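# Snap front cover onto base, leave unit on conveyor

## Task

Press the front cover onto the base until it snaps in place, make sure the assembled unit ends up resting on the conveyor belt, and then open the gripper(s) so nothing is being held.

## Robot and tools

ROBOT. There are two arms, left_arm and right_arm, each a six-joint arm ending in a parallel two-finger gripper. The names are labels only, not image sides. left_arm sits on the +y side, with its root at (-0.025, +0.304, 0) m; right_arm's root is at (+0.040, -0.340, 0) m. Both are turned slightly about z. Joint ranges in rad, base to gripper: waist -2.618 to 3.054, shoulder 0.000 to 3.142, elbow 0.000 to 3.142, wrist pitch -1.571 to 1.571, wrist yaw -1.571 to 1.571, wrist roll -2.094 to 2.094. An elbow never quite reaches fully straight.

FRAMES. The scene frame has its origin on the tabletop midway between the arms, +z up and +x pointing out across the table. Each gripper also has its own axes: the fingers extend along its +z, and they close and open along its y. The reported hand position (end_effector_position) is the spot between the finger pads, roughly 1 cm back from the fingertips.

ROW FORMAT. Every motion command uses the same row of 14 numbers, each in [-1, 1]. The first seven are for left_arm: dx, dy, dz, rx, ry, rz, opening. The last seven are the same for right_arm. Always give all 14, even when only one arm moves. dx..rz are an offset, not a pose. They are expressed in that gripper's own axes and measured from its pose at the start of the command. A value of 1.0 equals 0.6 m of travel or 180 degrees of turn. rx, ry, rz form a single rotation vector. Opening is absolute: +1 is fully open (0.094 m) and -1 is closed.

execute_actions(actions). actions is a list of up to 15 actions. Each action is a table of up to 15 rows, and each row lasts one control step of 1/30 s. If a table has fewer than 15 rows, its final row repeats for the remaining steps. Every row is an offset from the pose at the start of that action, not from the preceding row. For the first action in a call, the start pose is the most recent pose that a result in this scene reported. An empty list just returns the current state and images.

move(target, speed, blocking). target is one 14-number row, as above, with offsets from the pose in the latest result that showed one. Each gripper travels a straight line toward its target, turning the shorter way, and both arms finish together. The trip lasts 0.5 to 10 s; anything longer is cut off at 10 s before reaching the target. speed is the path top speed in m/s, 0.002 to 0.5, default 0.25; turning is capped at twice that value in rad/s. The paths ignore obstacles and the other arm, and the gripper may lag, drift, or overshoot the speed, mostly near full reach. Faster contacts hit harder, and a target set deeper past a contact presses harder. The opening is sent when the move begins. With blocking=false you get a result after 0.5 s while the arm keeps going; then use wait(0) to check, or stop, before sending any new action or move, which are refused until the move has ended.

wait(seconds): 0 to 10 s; arms hold their last command and a running move continues; returns early if that move ends. stop(): brakes a running move; it needs space to brake, more when fast; fingers keep moving. zoom_image(camera, region): camera is cam_high, cam_low, cam_left_wrist or cam_right_wrist; region is [x0, y0, x1, y1] in pixels of that camera's latest image, origin top-left, at most 504 by 504. read_manual(section): returns licence text only ("licences"). finished_scene(scene): ends the given scene irreversibly; the goal must already be met and stay met.

CONTROLLER LIMITS. Each control step, the commanded pose is clipped to at most 70 mm and 16 degrees away from the measured pose, then reached by damped inverse kinematics, with position favoured over orientation. A large offset may therefore need several actions; after an action the arm only continues to its last clipped pose. Motions often stop a centimetre or more short, usually too low, and repeated zero offsets let an arm sag further. To hold an arm in place, send the correction back to its wanted pose in the first call of a reply and zeros afterwards, aiming higher if it still droops.

RESULTS. The state line gives, for left_arm and right_arm, the gripper position in metres and orientation quaternion (wxyz) in the scene frame; at long reach these can be a bit wrong. A Hand target line shows the pose the controller is currently driving toward. grip_measured is the finger opening on the same -1..+1 scale as your command; the last number of Joint positions is the opening in metres. Readings can be off by about 1 mm, fixed per gripper. "pose unreachable" means a clearance check altered or blocked that arm's command. A move adds a "move:" line: ending done, off_target, moving, held (a check blocked the final step) or fault, plus limits such as paced (pose clipped) or held (some steps blocked, after which the arm may surge faster than speed), and each gripper's distance from its target. If only one arm is named, the other finished normally. FAULT lines report an arm stop. MOTOR HOT appears at 75 °C; at 90 °C that arm halts for 10 s; at 100 °C its motors and gripper let go and the arm drops. Holding loads, even while you think, heats motors, so don't hold longer than needed.

GRIPPING. To hold something, command an opening below grip_measured: about 0.03 below for a firm grip, less for a gentle one. Pad force tops out near 50 to 62 N, weaker on parts under about 2 mm thick, with a brief spike at first contact.

CAMERAS. cam_high and cam_low are fixed pinhole cameras; cam_left_wrist and cam_right_wrist are fisheye cameras on the grippers. All images are 504x504, returned in that order. Calibration (intrinsics and world-to-camera transforms) is given per scene, accurate to a few degrees and millimetres.

AVOID. Nothing may leave the table. Do not let the arms collide or press on each other. Avoid dropping or slipping held parts, slamming, hard hits and heavy pushing. Parts may occasionally be tugged or loose objects nudged by outside disturbances, so verify before releasing.

Each tool is called after ">>>" by a JSON object that holds its "fn" and its "kwargs".

## Session

>>> {"fn": "execute_actions", "kwargs": {"actions": []}}

Scene clock: 0.00 s.
left_arm: end_effector_position=(+0.4208, +0.2066, +0.1142) grip_measured=+1.000 end_effector_quat_wxyz=(+0.124, +0.629, +0.685, +0.346) | right_arm: end_effector_position=(+0.2062, -0.2882, +0.1066) grip_measured=+1.000 end_effector_quat_wxyz=(+0.389, -0.319, +0.818, +0.278)
Joint positions: left_arm=[-0.345  1.853  1.344 -0.541 -0.572  1.213  0.094] | right_arm=[-0.566  1.043  0.501 -1.253 -0.981 -1.589  0.094]
Joint velocities: left_arm=[ 0.007 -0.002 -0.012 -0.007 -0.037 -0.051  0.   ] | right_arm=[ 0.002 -0.007 -0.002  0.051 -0.037 -0.051  0.   ]
Motor temperatures (°C, as the motors report them): left_arm=[23 24 25 23 25 22] | right_arm=[25 24 24 26 23 24]
Hand target (left_arm): +0.421, +0.207, +0.117; +0.127, +0.626, +0.687, +0.347
Hand target (right_arm): +0.208, -0.287, +0.111; +0.398, -0.318, +0.814, +0.280

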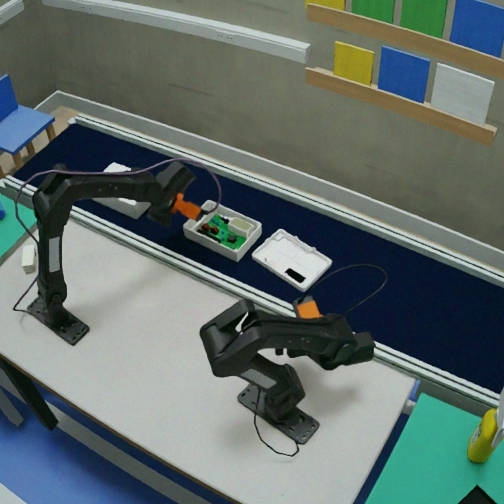

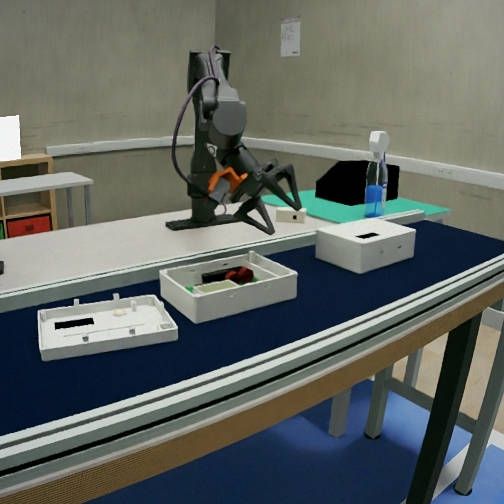

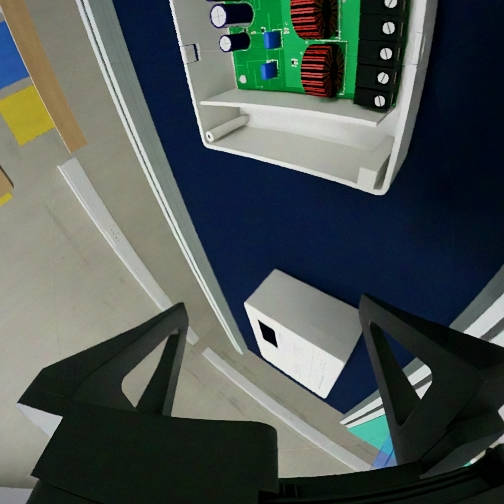

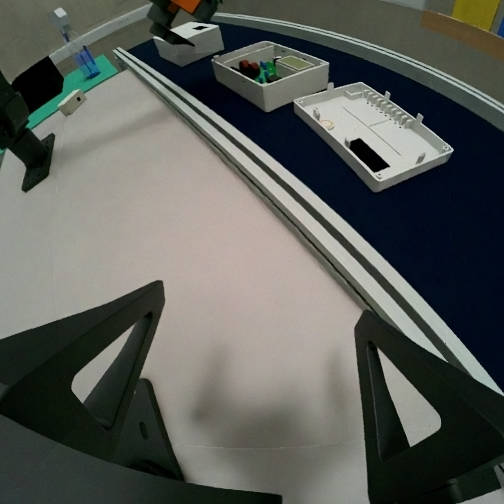

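>>> {"fn": "zoom_image", "kwargs": {"camera": "cam_high", "region": [80, 140, 360, 320]}}

>>> {"fn": "zoom_image", "kwargs": {"camera": "cam_low", "region": [20, 200, 430, 380]}}

>>> {"fn": "zoom_image", "kwargs": {"camera": "cam_right_wrist", "region": [150, 10, 470, 210]}}

Region (80, 140, 360, 320) of cam_high's 504x504 image, scaled by 1.800, with more detail than that image has; it fills the top 324 rows of this view, and the rest is white.

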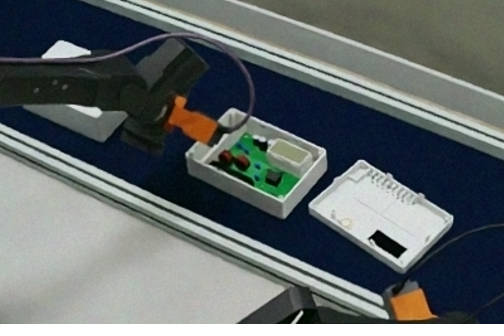

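Region (20, 200, 430, 380) of cam_low's 504x504 image, scaled by 1.229, with more detail than that image has; it fills the top 221 rows of this view, and the rest is white.

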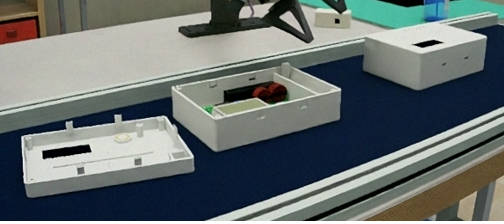

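Region (150, 10, 470, 210) of cam_right_wrist's 504x504 image, scaled by 1.575, with more detail than that image has; it fills the top 315 rows of this view, and the rest is white.

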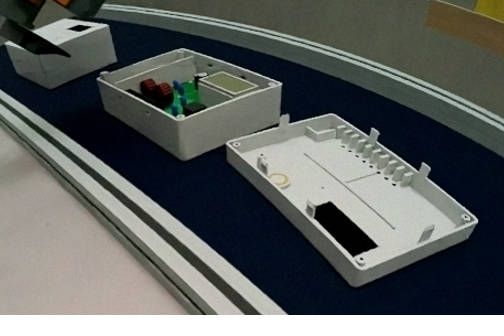

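>>> {"fn": "move", "kwargs": {"target": [-0.42,0.0143,-0.1997,0.2286,-0.3056,0.0075,-0.2,-0.247,-0.1697,0.0195,-0.1995,-0.0591,0.386,0.2], "speed": 0.3}}

Scene clock: 8.43 s.
left_arm: end_effector_position=(+0.4064, -0.0653, +0.1340) grip_measured=-0.197 end_effector_quat_wxyz=(+0.228, +0.717, +0.626, -0.206) | right_arm: end_effector_position=(+0.3519, -0.3013, +0.1927) grip_measured=+0.202 end_effector_quat_wxyz=(+0.139, +0.153, +0.716, +0.666)
Joint positions: left_arm=[-0.465  2.663  2.849 -1.406  0.527  1.06   0.038] | right_arm=[-0.321  1.843  1.134 -1.57  -1.474 -0.707  0.056]
Joint velocities: left_arm=[ 0.007  0.007 -0.027 -0.037 -0.007 -0.051 -0.   ] | right_arm=[-0.022 -0.012 -0.002  0.037  0.007  0.022 -0.   ]
Motor temperatures (°C, as the motors report them): left_arm=[23 25 26 24 25 22] | right_arm=[25 24 24 26 24 24]
Hand target (left_arm): +0.398, -0.071, +0.136; +0.224, +0.715, +0.624, -0.223
Hand target (right_arm): +0.360, -0.301, +0.199; +0.147, +0.149, +0.710, +0.672
Off the commanded pose (left_arm): 0.010 m, 5 deg.
Off the commanded pose (right_arm): 0.011 m, 6 deg.
elbow stopped short (left arm): the move would have taken joint 3 (elbow) straighter than the controller allows; a more bent joint 3 avoids this.
joint sent to its limit (right arm) — the command would take joint 4 (wrist pitch) past its lower limit, so that joint was sent only as far as its limit.
move: off_target (left_arm, right_arm)
camera_calibration (this result's frames):
cam_left_wrist: T_world_to_cam=[[-0.978675, 0.148221, -0.142219, 0.431518], [0.169515, 0.973794, -0.151622, 0.0505764], [0.116019, -0.172497, -0.978154, 0.188266], [0, 0, 0, 1]] pos_world=[0.3919, -0.0807358, 0.253192]
cam_right_wrist: T_world_to_cam=[[0.103038, -0.0670006, -0.992418, 0.142886], [-0.987675, -0.125073, -0.0941015, 0.360808], [-0.11782, 0.989883, -0.0790621, 0.45393], [0, 0, 0, 1]] pos_world=[0.39512, -0.394636, 0.211644]

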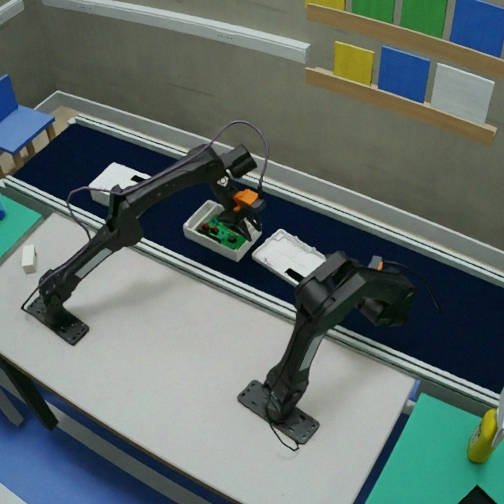

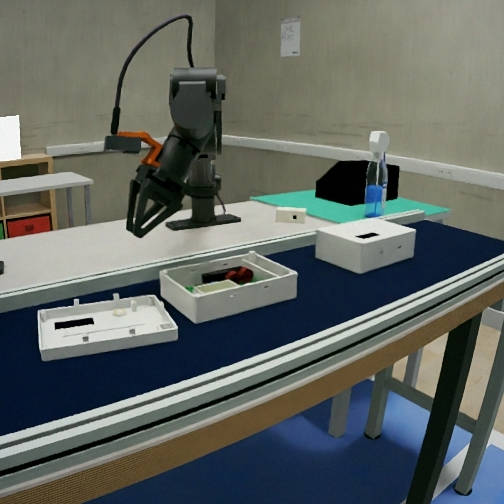

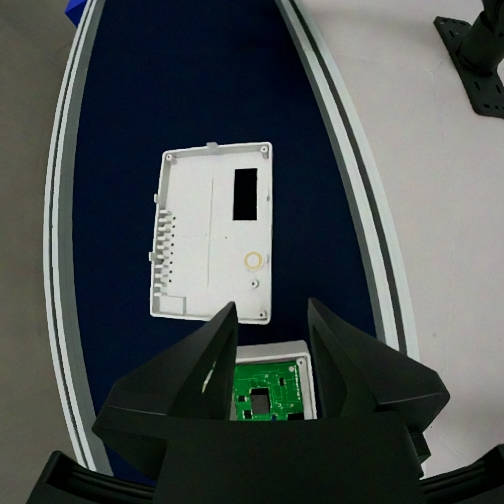

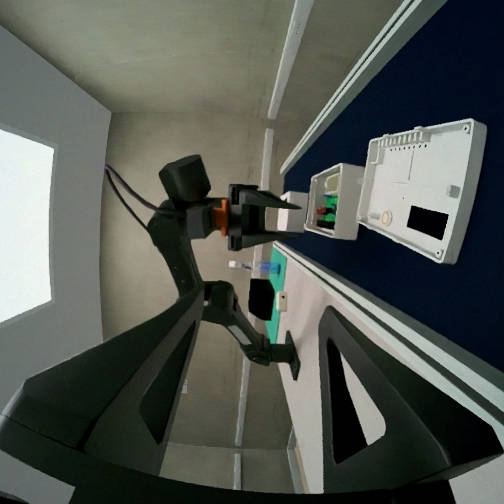

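>>> {"fn": "zoom_image", "kwargs": {"camera": "cam_left_wrist", "region": [130, 130, 330, 340]}}

>>> {"fn": "zoom_image", "kwargs": {"camera": "cam_right_wrist", "region": [300, 100, 504, 280]}}

Region (130, 130, 330, 340) of cam_left_wrist's 504x504 image, scaled by 2.400, with more detail than that image has; it fills the left 480 columns of this view, and the rest is white.

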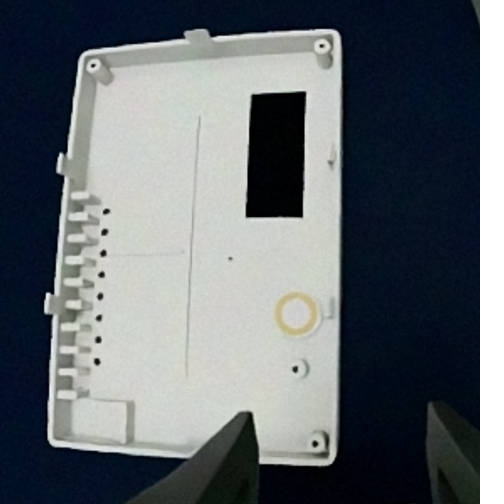

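Region (300, 100, 504, 280) of cam_right_wrist's 504x504 image, scaled by 2.471, with more detail than that image has; it fills the top 445 rows of this view, and the rest is white.

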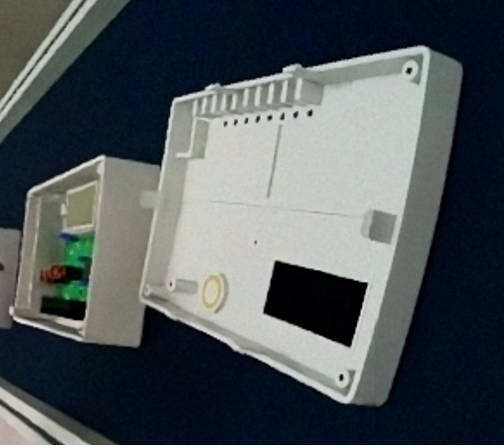

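>>> {"fn": "move", "kwargs": {"target": [-0.047,-0.007,0.165,0.0279,-0.0804,-0.002,-0.4,0,0.015,0,0.2,-0.06,0,0.2], "speed": 0.2}}

Scene clock: 14.23 s.
left_arm: end_effector_position=(+0.4032, -0.1364, +0.0574) grip_measured=-0.397 end_effector_quat_wxyz=(+0.264, +0.694, +0.594, -0.311) | right_arm: end_effector_position=(+0.3490, -0.3048, +0.1853) grip_measured=+0.202 end_effector_quat_wxyz=(+0.130, +0.268, +0.869, +0.394)
Joint positions: left_arm=[-0.519  2.75   2.591 -0.965  0.736  0.947  0.028] | right_arm=[-0.157  1.373  1.098 -0.966 -0.806  0.423  0.056]
Joint velocities: left_arm=[-0.002 -0.007 -0.017  0.081  0.007 -0.066 -0.   ] | right_arm=[-0.017  0.007 -0.002 -0.022  0.022 -0.11   0.001]
Motor temperatures (°C, as the motors report them): left_arm=[23 27 26 24 25 22] | right_arm=[25 24 25 26 24 24]
Hand target (left_arm): +0.397, -0.143, +0.069; +0.270, +0.694, +0.584, -0.323
Hand target (right_arm): +0.353, -0.302, +0.203; +0.152, +0.252, +0.870, +0.395
Off the commanded pose (left_arm): 0.016 m, 2 deg.
Off the commanded pose (right_arm): 0.017 m, 3 deg.
move: off_target (left_arm, right_arm)
camera_calibration (this result's frames):
cam_left_wrist: T_world_to_cam=[[-0.981507, 0.175525, -0.0763873, 0.429088], [0.191349, 0.910919, -0.365531, 0.103665], [0.00542307, -0.373388, -0.92766, 0.115699], [0, 0, 0, 1]] pos_world=[0.400689, -0.126545, 0.177999]
cam_right_wrist: T_world_to_cam=[[-0.233689, -0.578824, -0.78125, 0.0579804], [-0.97108, 0.0985196, 0.217479, 0.361359], [-0.0489134, 0.809479, -0.585108, 0.471194], [0, 0, 0, 1]] pos_world=[0.387506, -0.383463, 0.242409]

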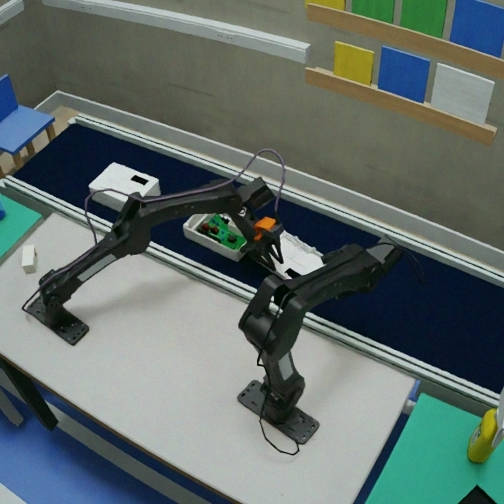

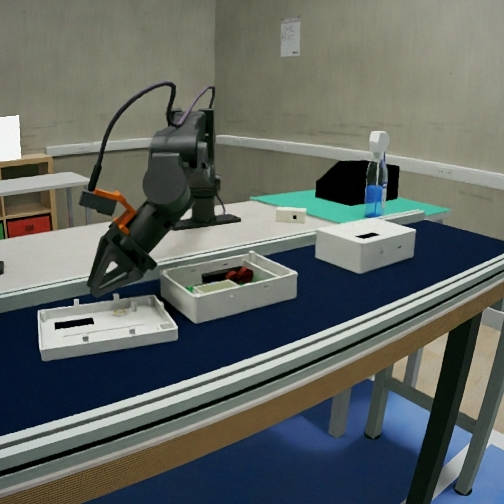

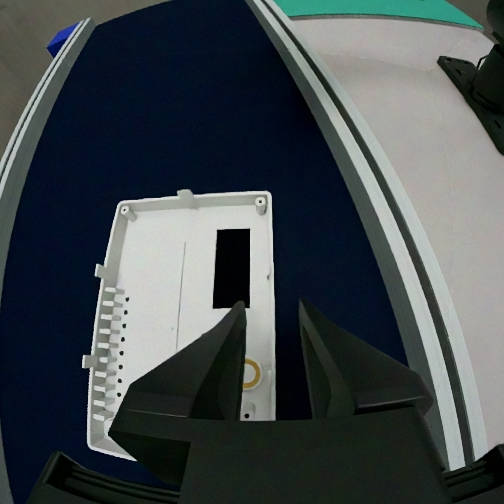

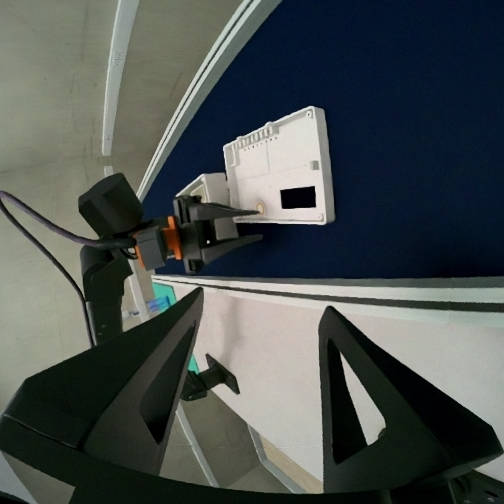

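>>> {"fn": "move", "kwargs": {"target": [0.01,0,0.035,0,0,0,-0.4,0.046,0.091,0.053,-0.227,0,0,0.2], "speed": 0.2}}

Scene clock: 17.57 s.
left_arm: end_effector_position=(+0.4063, -0.1436, +0.0475) grip_measured=-0.397 end_effector_quat_wxyz=(+0.271, +0.694, +0.592, -0.306) | right_arm: end_effector_position=(+0.3642, -0.2431, +0.2149) grip_measured=+0.202 end_effector_quat_wxyz=(+0.227, +0.205, +0.671, +0.675)
Joint positions: left_arm=[-0.528  2.772  2.591 -0.917  0.727  0.934  0.028] | right_arm=[-0.06   1.368  0.402  1.003 -1.169  1.577  0.056]
Joint velocities: left_arm=[-0.012  0.007  0.012  0.095 -0.066  0.037 -0.   ] | right_arm=[-0.017 -0.012 -0.007  0.051  0.007 -0.037 -0.   ]
Motor temperatures (°C, as the motors report them): left_arm=[23 28 26 24 25 22] | right_arm=[25 25 25 27 24 24]
Hand target (left_arm): +0.401, -0.147, +0.039; +0.263, +0.694, +0.594, -0.310
Hand target (right_arm): +0.362, -0.240, +0.208; +0.221, +0.210, +0.671, +0.675
Off the commanded pose (left_arm): 0.011 m, 1 deg.
Off the commanded pose (right_arm): 0.011 m, 2 deg.
move: off_target (left_arm, right_arm)
camera_calibration (this result's frames):
cam_left_wrist: T_world_to_cam=[[-0.980835, 0.170971, -0.0934462, 0.432582], [0.193588, 0.909449, -0.368003, 0.104954], [0.0220669, -0.37904, -0.925117, 0.0961289], [0, 0, 0, 1]] pos_world=[0.401853, -0.132972, 0.167977]
cam_right_wrist: T_world_to_cam=[[0.163322, -0.0342425, -0.985978, 0.152127], [-0.982683, 0.083015, -0.165659, 0.44646], [0.0875236, 0.99596, -0.0200913, 0.313581], [0, 0, 0, 1]] pos_world=[0.386437, -0.344168, 0.230255]

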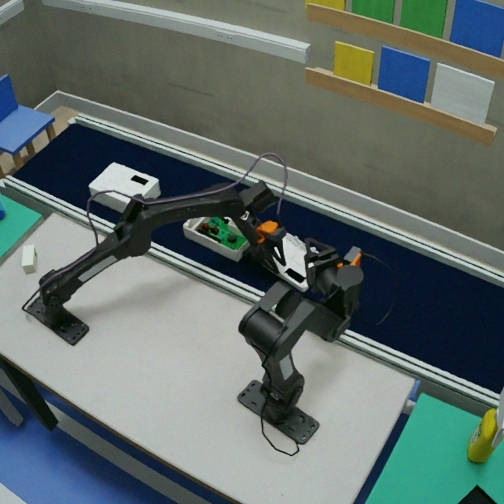

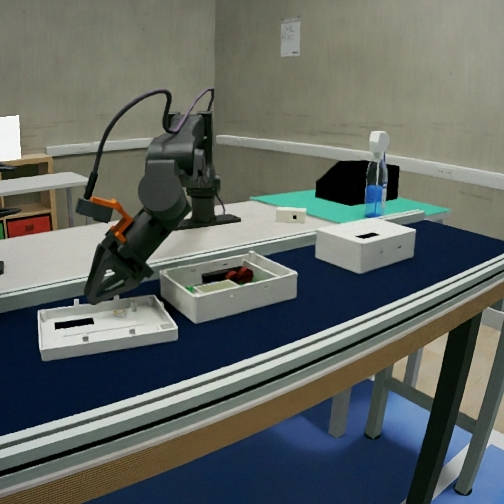

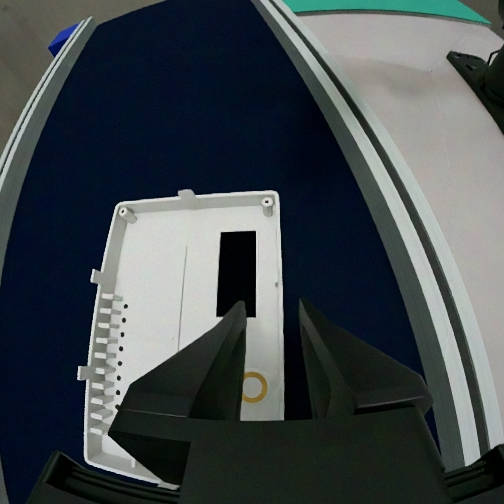

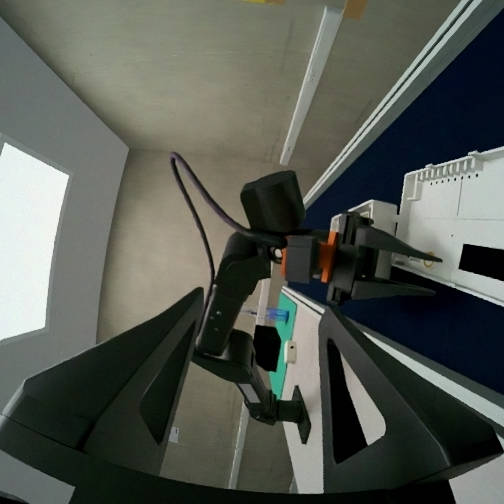

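>>> {"fn": "move", "kwargs": {"target": [0.029,-0.012,0.038,0,0,0,-0.4,0,0,0,0,0,0,0.2], "speed": 0.06}}

Scene clock: 18.77 s.
left_arm: end_effector_position=(+0.4058, -0.1461, +0.0264) grip_measured=-0.398 end_effector_quat_wxyz=(+0.283, +0.695, +0.586, -0.305) | right_arm: end_effector_position=(+0.3642, -0.2431, +0.2154) grip_measured=+0.202 end_effector_quat_wxyz=(+0.227, +0.204, +0.671, +0.676)
Joint positions: left_arm=[-0.531  2.738  2.426 -0.757  0.731  0.93   0.028] | right_arm=[-0.06   1.368  0.402  1.008 -1.169  1.58   0.056]
Joint velocities: left_arm=[-0.012 -0.007 -0.017  0.022  0.037  0.007 -0.   ] | right_arm=[ 0.017 -0.002 -0.027 -0.007  0.022 -0.022 -0.   ]
Motor temperatures (°C, as the motors report them): left_arm=[23 29 26 24 25 22] | right_arm=[25 24 25 27 24 24]
Hand target (left_arm): +0.399, -0.147, +0.019; +0.271, +0.695, +0.592, -0.306
Hand target (right_arm): +0.364, -0.243, +0.215; +0.226, +0.205, +0.671, +0.675
Off the commanded pose (left_arm): 0.010 m, 2 deg.
Off the commanded pose (right_arm): 0.001 m, 0 deg.
move: done
camera_calibration (this result's frames):
cam_left_wrist: T_world_to_cam=[[-0.978429, 0.171227, -0.115572, 0.430181], [0.202893, 0.901748, -0.381688, 0.0950541], [0.0388614, -0.396903, -0.917037, 0.0660114], [0, 0, 0, 1]] pos_world=[0.399051, -0.133173, 0.146533]
cam_right_wrist: T_world_to_cam=[[0.165281, -0.0334653, -0.985679, 0.152057], [-0.982356, 0.0830995, -0.167546, 0.446802], [0.0875163, 0.995979, -0.01914, 0.313387], [0, 0, 0, 1]] pos_world=[0.38636, -0.344167, 0.230737]

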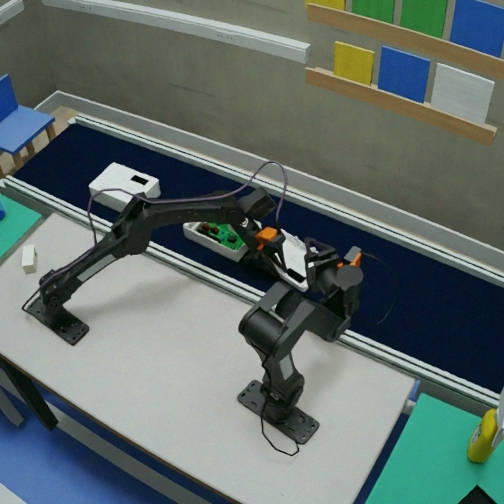

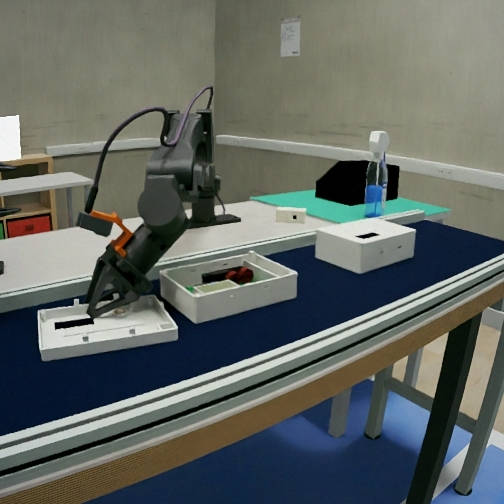

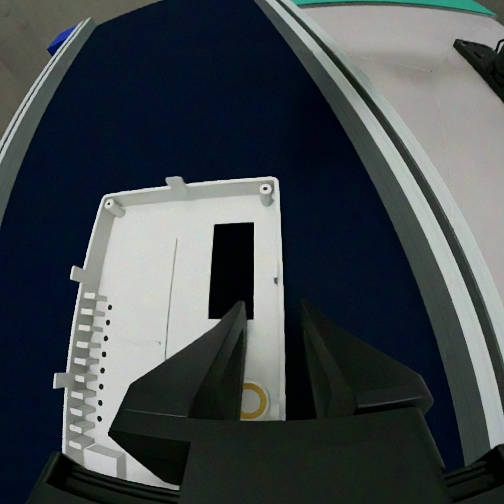

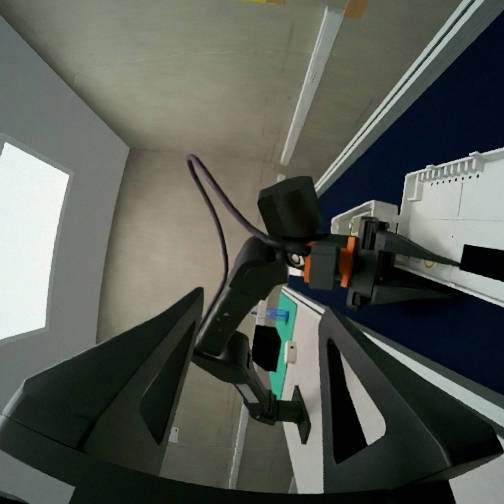

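Looks near the floor. Close.

>>> {"fn": "move", "kwargs": {"target": [0,0,0,0,0,0,-1,0,0,0,0,0,0,0.2]}}

>>> {"fn": "zoom_image", "kwargs": {"camera": "cam_low", "region": [20, 200, 220, 380]}}

Scene clock: 19.60 s.
left_arm: end_effector_position=(+0.4063, -0.1468, +0.0270) grip_measured=-0.967 end_effector_quat_wxyz=(+0.285, +0.695, +0.585, -0.306) | right_arm: end_effector_position=(+0.3642, -0.2431, +0.2154) grip_measured=+0.202 end_effector_quat_wxyz=(+0.227, +0.204, +0.671, +0.676)
Joint positions: left_arm=[-0.531  2.738  2.425 -0.751  0.732  0.929  0.002] | right_arm=[-0.06   1.368  0.402  1.008 -1.169  1.58   0.056]
Joint velocities: left_arm=[-0.022 -0.012 -0.007 -0.051  0.037 -0.022  0.001] | right_arm=[-0.012 -0.012  0.002 -0.051  0.051 -0.022  0.   ]
Motor temperatures (°C, as the motors report them): left_arm=[23 29 26 24 25 22] | right_arm=[25 24 25 27 24 24]
Hand target (left_arm): +0.406, -0.146, +0.026; +0.283, +0.695, +0.585, -0.306
Hand target (right_arm): +0.364, -0.243, +0.215; +0.227, +0.204, +0.671, +0.676
Off the commanded pose (left_arm): 0.001 m, 0 deg.
Off the commanded pose (right_arm): 0.000 m, 0 deg.
move: done
camera_calibration (this result's frames):
cam_left_wrist: T_world_to_cam=[[-0.978179, 0.170653, -0.118504, 0.430786], [0.203689, 0.900111, -0.385112, 0.0953338], [0.0409465, -0.400847, -0.91523, 0.0648169], [0, 0, 0, 1]] pos_world=[0.399314, -0.133344, 0.147087]
cam_right_wrist: T_world_to_cam=[[0.165281, -0.0334653, -0.985679, 0.152057], [-0.982356, 0.0830995, -0.167546, 0.446802], [0.0875163, 0.995979, -0.01914, 0.313387], [0, 0, 0, 1]] pos_world=[0.38636, -0.344167, 0.230737]

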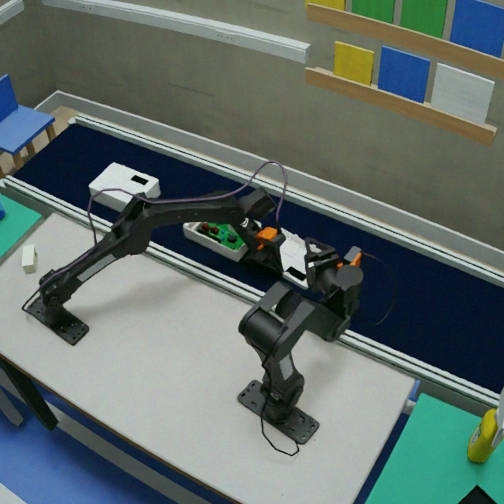

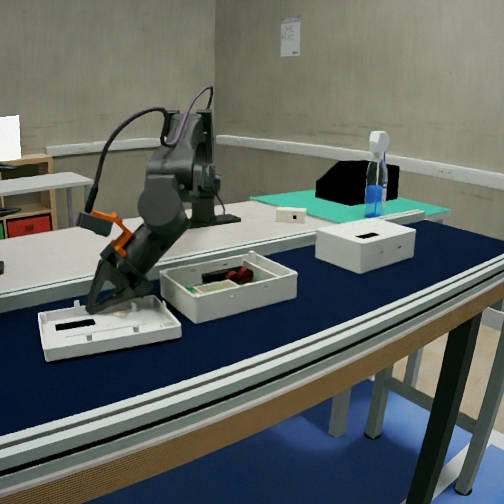

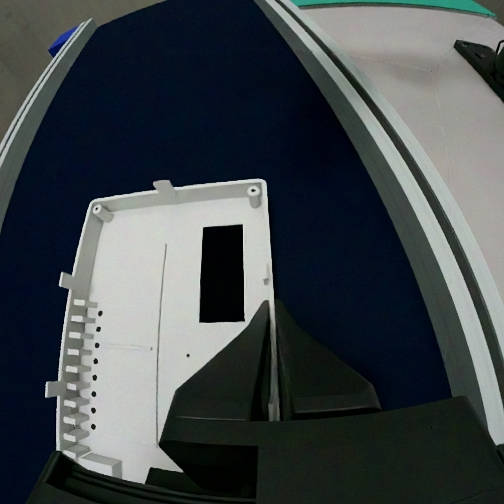

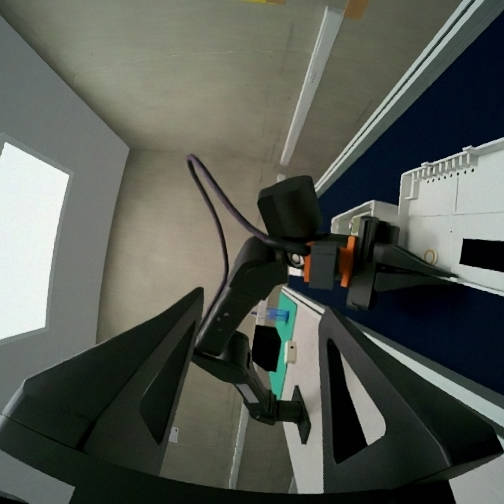

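Region (20, 200, 220, 380) of cam_low's 504x504 image, scaled by 2.520, with more detail than that image has; it fills the top 454 rows of this view, and the rest is white.

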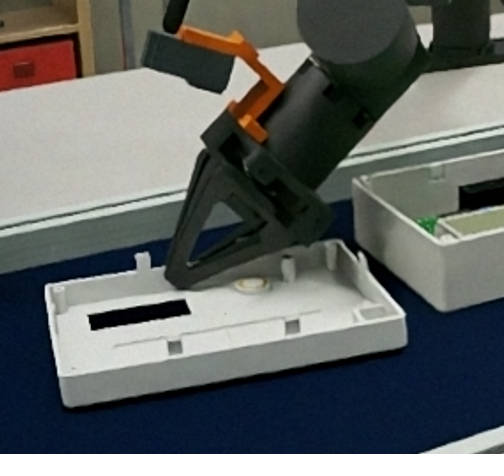

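>>> {"fn": "move", "kwargs": {"target": [-0.096,0,-0.08,0,0,0,-1,0,0,0,0,0,0,0.2], "speed": 0.12}}

Scene clock: 22.43 s.
left_arm: end_effector_position=(+0.4054, -0.1449, +0.0914) grip_measured=-0.967 end_effector_quat_wxyz=(+0.281, +0.694, +0.592, -0.300) | right_arm: end_effector_position=(+0.3642, -0.2431, +0.2154) grip_measured=+0.202 end_effector_quat_wxyz=(+0.227, +0.204, +0.671, +0.676)
Joint positions: left_arm=[-0.533  2.802  2.82  -1.088  0.715  0.92   0.002] | right_arm=[-0.06   1.368  0.402  1.008 -1.169  1.58   0.056]
Joint velocities: left_arm=[-0.007 -0.002 -0.007  0.007 -0.007 -0.007  0.   ] | right_arm=[ 0.002 -0.007  0.002 -0.037 -0.022 -0.037  0.   ]
Motor temperatures (°C, as the motors report them): left_arm=[23 30 26 24 25 22] | right_arm=[25 24 25 27 24 24]
Hand target (left_arm): +0.403, -0.148, +0.102; +0.288, +0.694, +0.585, -0.305
Hand target (right_arm): +0.364, -0.243, +0.215; +0.227, +0.204, +0.671, +0.676
Off the commanded pose (left_arm): 0.011 m, 1 deg.
Off the commanded pose (right_arm): 0.000 m, 0 deg.
move: off_target (left_arm); limits=paced
camera_calibration (this result's frames):
cam_left_wrist: T_world_to_cam=[[-0.980432, 0.160878, -0.113448, 0.436209], [0.191994, 0.908751, -0.370554, 0.12333], [0.0434822, -0.385084, -0.921857, 0.126355], [0, 0, 0, 1]] pos_world=[0.398501, -0.133595, 0.211669]
cam_right_wrist: T_world_to_cam=[[0.165281, -0.0334653, -0.985679, 0.152057], [-0.982356, 0.0830995, -0.167546, 0.446802], [0.0875163, 0.995979, -0.01914, 0.313387], [0, 0, 0, 1]] pos_world=[0.38636, -0.344167, 0.230737]

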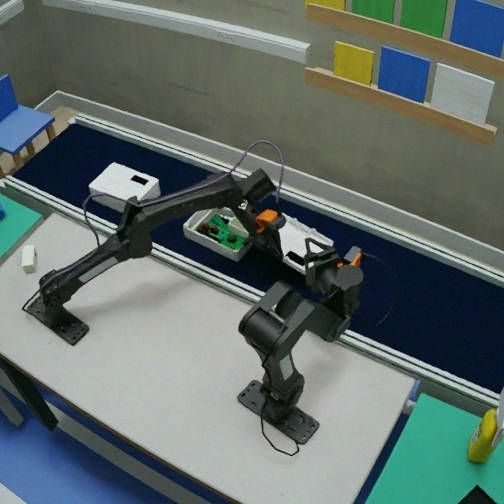

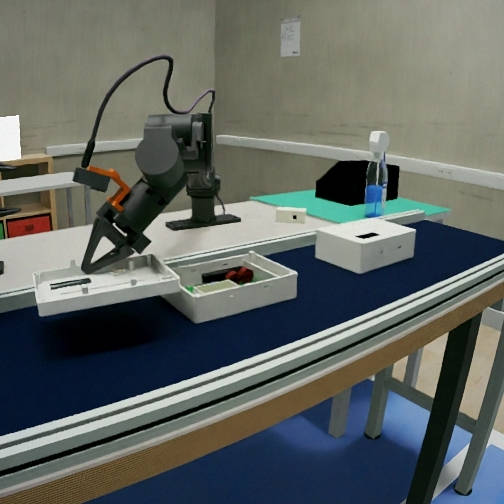

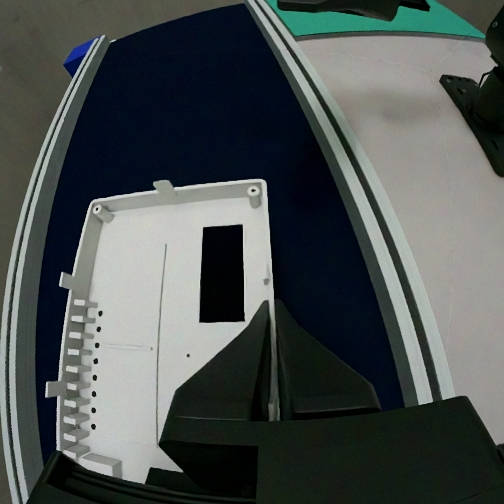

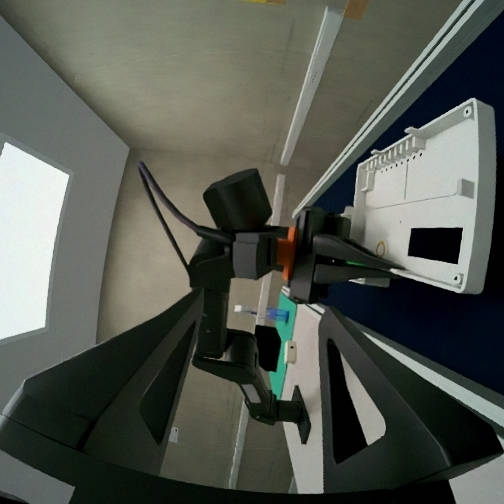

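>>> {"fn": "move", "kwargs": {"target": [-0.001,-0.102,-0.307,0,0,0,-1,0.077,-0.022,0.125,0,0.151,0,0.2], "speed": 0.15}}

Scene clock: 25.10 s.
left_arm: end_effector_position=(+0.3675, -0.0016, +0.2055) grip_measured=-0.967 end_effector_quat_wxyz=(+0.276, +0.694, +0.601, -0.284) | right_arm: end_effector_position=(+0.3677, -0.1581, +0.1965) grip_measured=+0.202 end_effector_quat_wxyz=(+0.061, +0.059, +0.704, +0.705)
Joint positions: left_arm=[-0.329  2.191  2.195 -1.246  0.76   1.168  0.002] | right_arm=[ 0.177  1.706  0.643  1.075 -1.382  1.58   0.056]
Joint velocities: left_arm=[-0.002 -0.012  0.002 -0.007 -0.007  0.037 -0.001] | right_arm=[ 0.017 -0.002  0.017 -0.007 -0.037 -0.022 -0.001]
Motor temperatures (°C, as the motors report them): left_arm=[23 30 26 25 26 22] | right_arm=[25 25 25 28 24 24]
Hand target (left_arm): +0.362, -0.002, +0.215; +0.283, +0.693, +0.592, -0.299
Hand target (right_arm): +0.370, -0.154, +0.203; +0.064, +0.039, +0.703, +0.707
Off the commanded pose (left_arm): 0.010 m, 2 deg.
Off the commanded pose (right_arm): 0.007 m, 2 deg.
move: done
camera_calibration (this result's frames):
cam_left_wrist: T_world_to_cam=[[-0.982088, 0.145536, -0.119678, 0.39082], [0.178226, 0.923622, -0.33935, 0.0413255], [0.0611493, -0.354601, -0.933016, 0.284262], [0, 0, 0, 1]] pos_world=[0.359072, 0.00575177, 0.326017]
cam_right_wrist: T_world_to_cam=[[0.135452, 0.0326101, -0.990247, 0.158021], [-0.925131, -0.353604, -0.13819, 0.34422], [-0.354662, 0.934827, -0.0177279, 0.380659], [0, 0, 0, 1]] pos_world=[0.432049, -0.239285, 0.210796]

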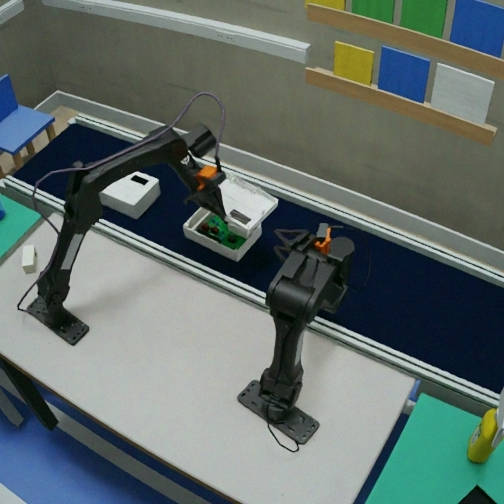

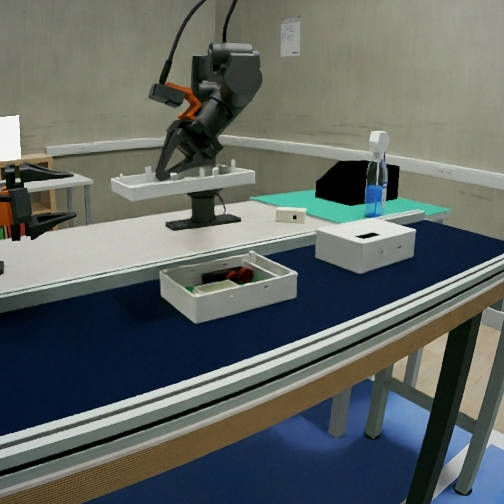

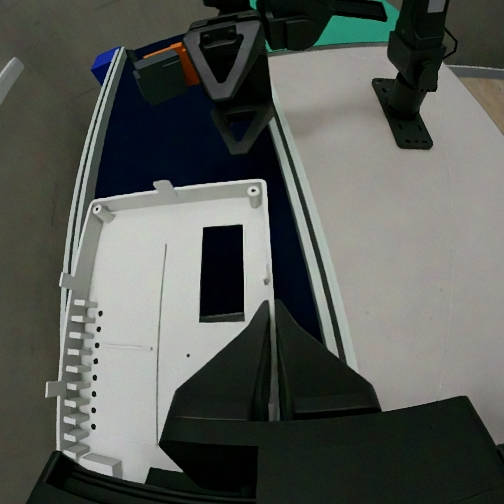

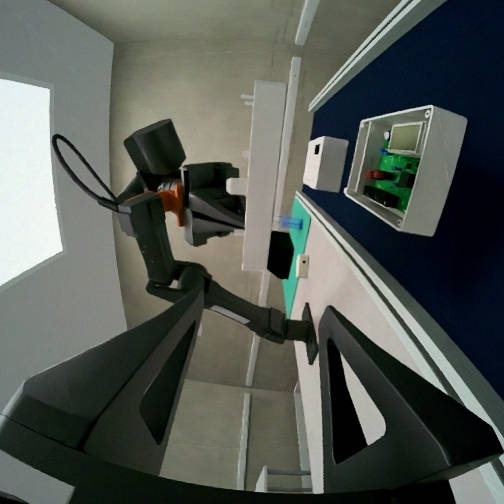

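>>> {"fn": "move", "kwargs": {"target": [-0.008,-0.005,-0.008,0,0,0,-1,-0.035,0.005,0.13,0,0,0,0.2], "speed": 0.1}}

Scene clock: 26.63 s.
left_arm: end_effector_position=(+0.3675, +0.0002, +0.2036) grip_measured=-0.967 end_effector_quat_wxyz=(+0.272, +0.695, +0.604, -0.280) | right_arm: end_effector_position=(+0.3941, -0.0885, +0.1965) grip_measured=+0.202 end_effector_quat_wxyz=(+0.057, +0.060, +0.704, +0.706)
Joint positions: left_arm=[-0.329  2.191  2.195 -1.252  0.747  1.169  0.002] | right_arm=[ 0.385  1.82   0.792  1.036 -1.178  1.582  0.056]
Joint velocities: left_arm=[ 0.002 -0.002  0.002 -0.022 -0.066 -0.007  0.   ] | right_arm=[-0.007  0.012 -0.017 -0.051  0.022 -0.051 -0.001]
Motor temperatures (°C, as the motors report them): left_arm=[23 30 26 24 26 22] | right_arm=[25 25 25 28 24 24]
Hand target (left_arm): +0.364, -0.001, +0.212; +0.276, +0.694, +0.601, -0.284
Hand target (right_arm): +0.400, -0.084, +0.200; +0.061, +0.060, +0.703, +0.706
Off the commanded pose (left_arm): 0.009 m, 1 deg.
Off the commanded pose (right_arm): 0.009 m, 0 deg.
move: done
camera_calibration (this result's frames):
cam_left_wrist: T_world_to_cam=[[-0.982524, 0.144212, -0.117686, 0.39007], [0.175459, 0.928623, -0.326915, 0.0375197], [0.0621408, -0.341851, -0.937697, 0.283744], [0, 0, 0, 1]] pos_world=[0.359038, 0.00590355, 0.324237]
cam_right_wrist: T_world_to_cam=[[0.128351, 0.0349421, -0.991113, 0.155351], [-0.924447, -0.357615, -0.132325, 0.391471], [-0.35906, 0.933215, -0.013598, 0.32577], [0, 0, 0, 1]] pos_world=[0.458926, -0.169446, 0.210202]

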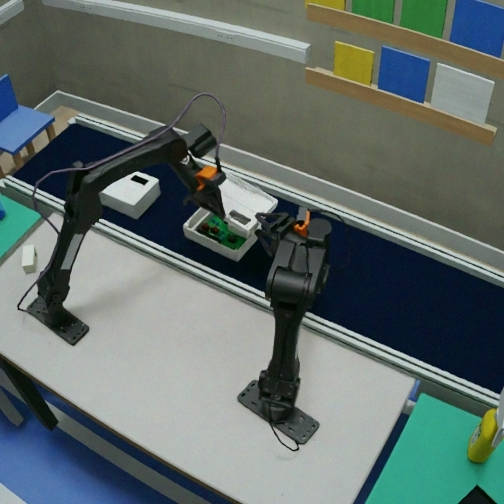

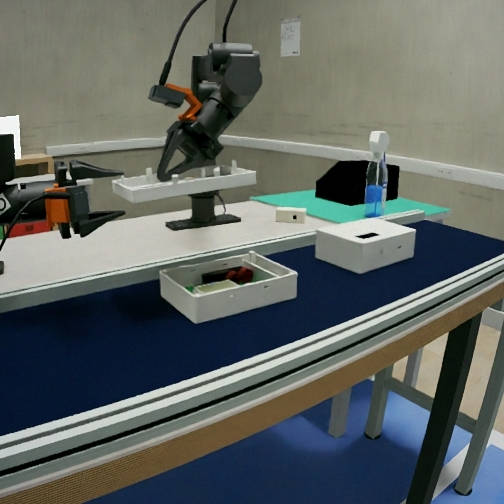

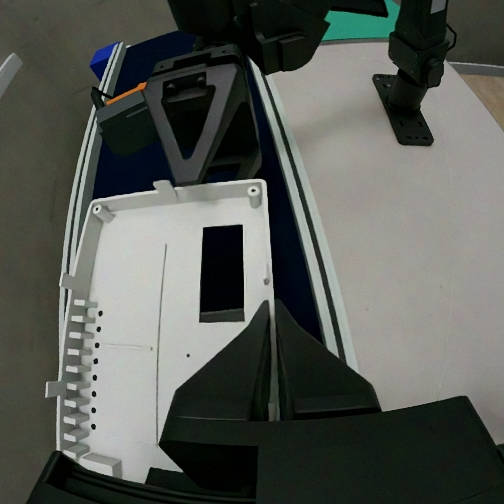

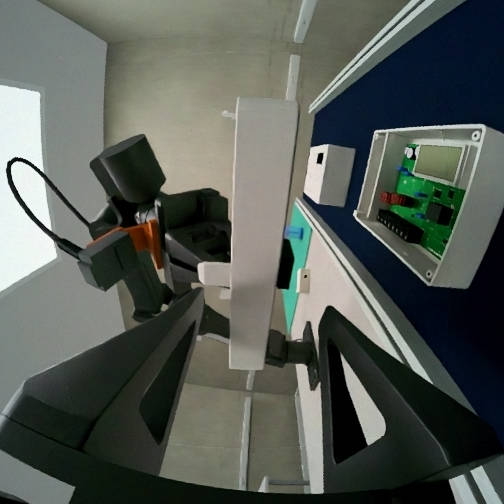

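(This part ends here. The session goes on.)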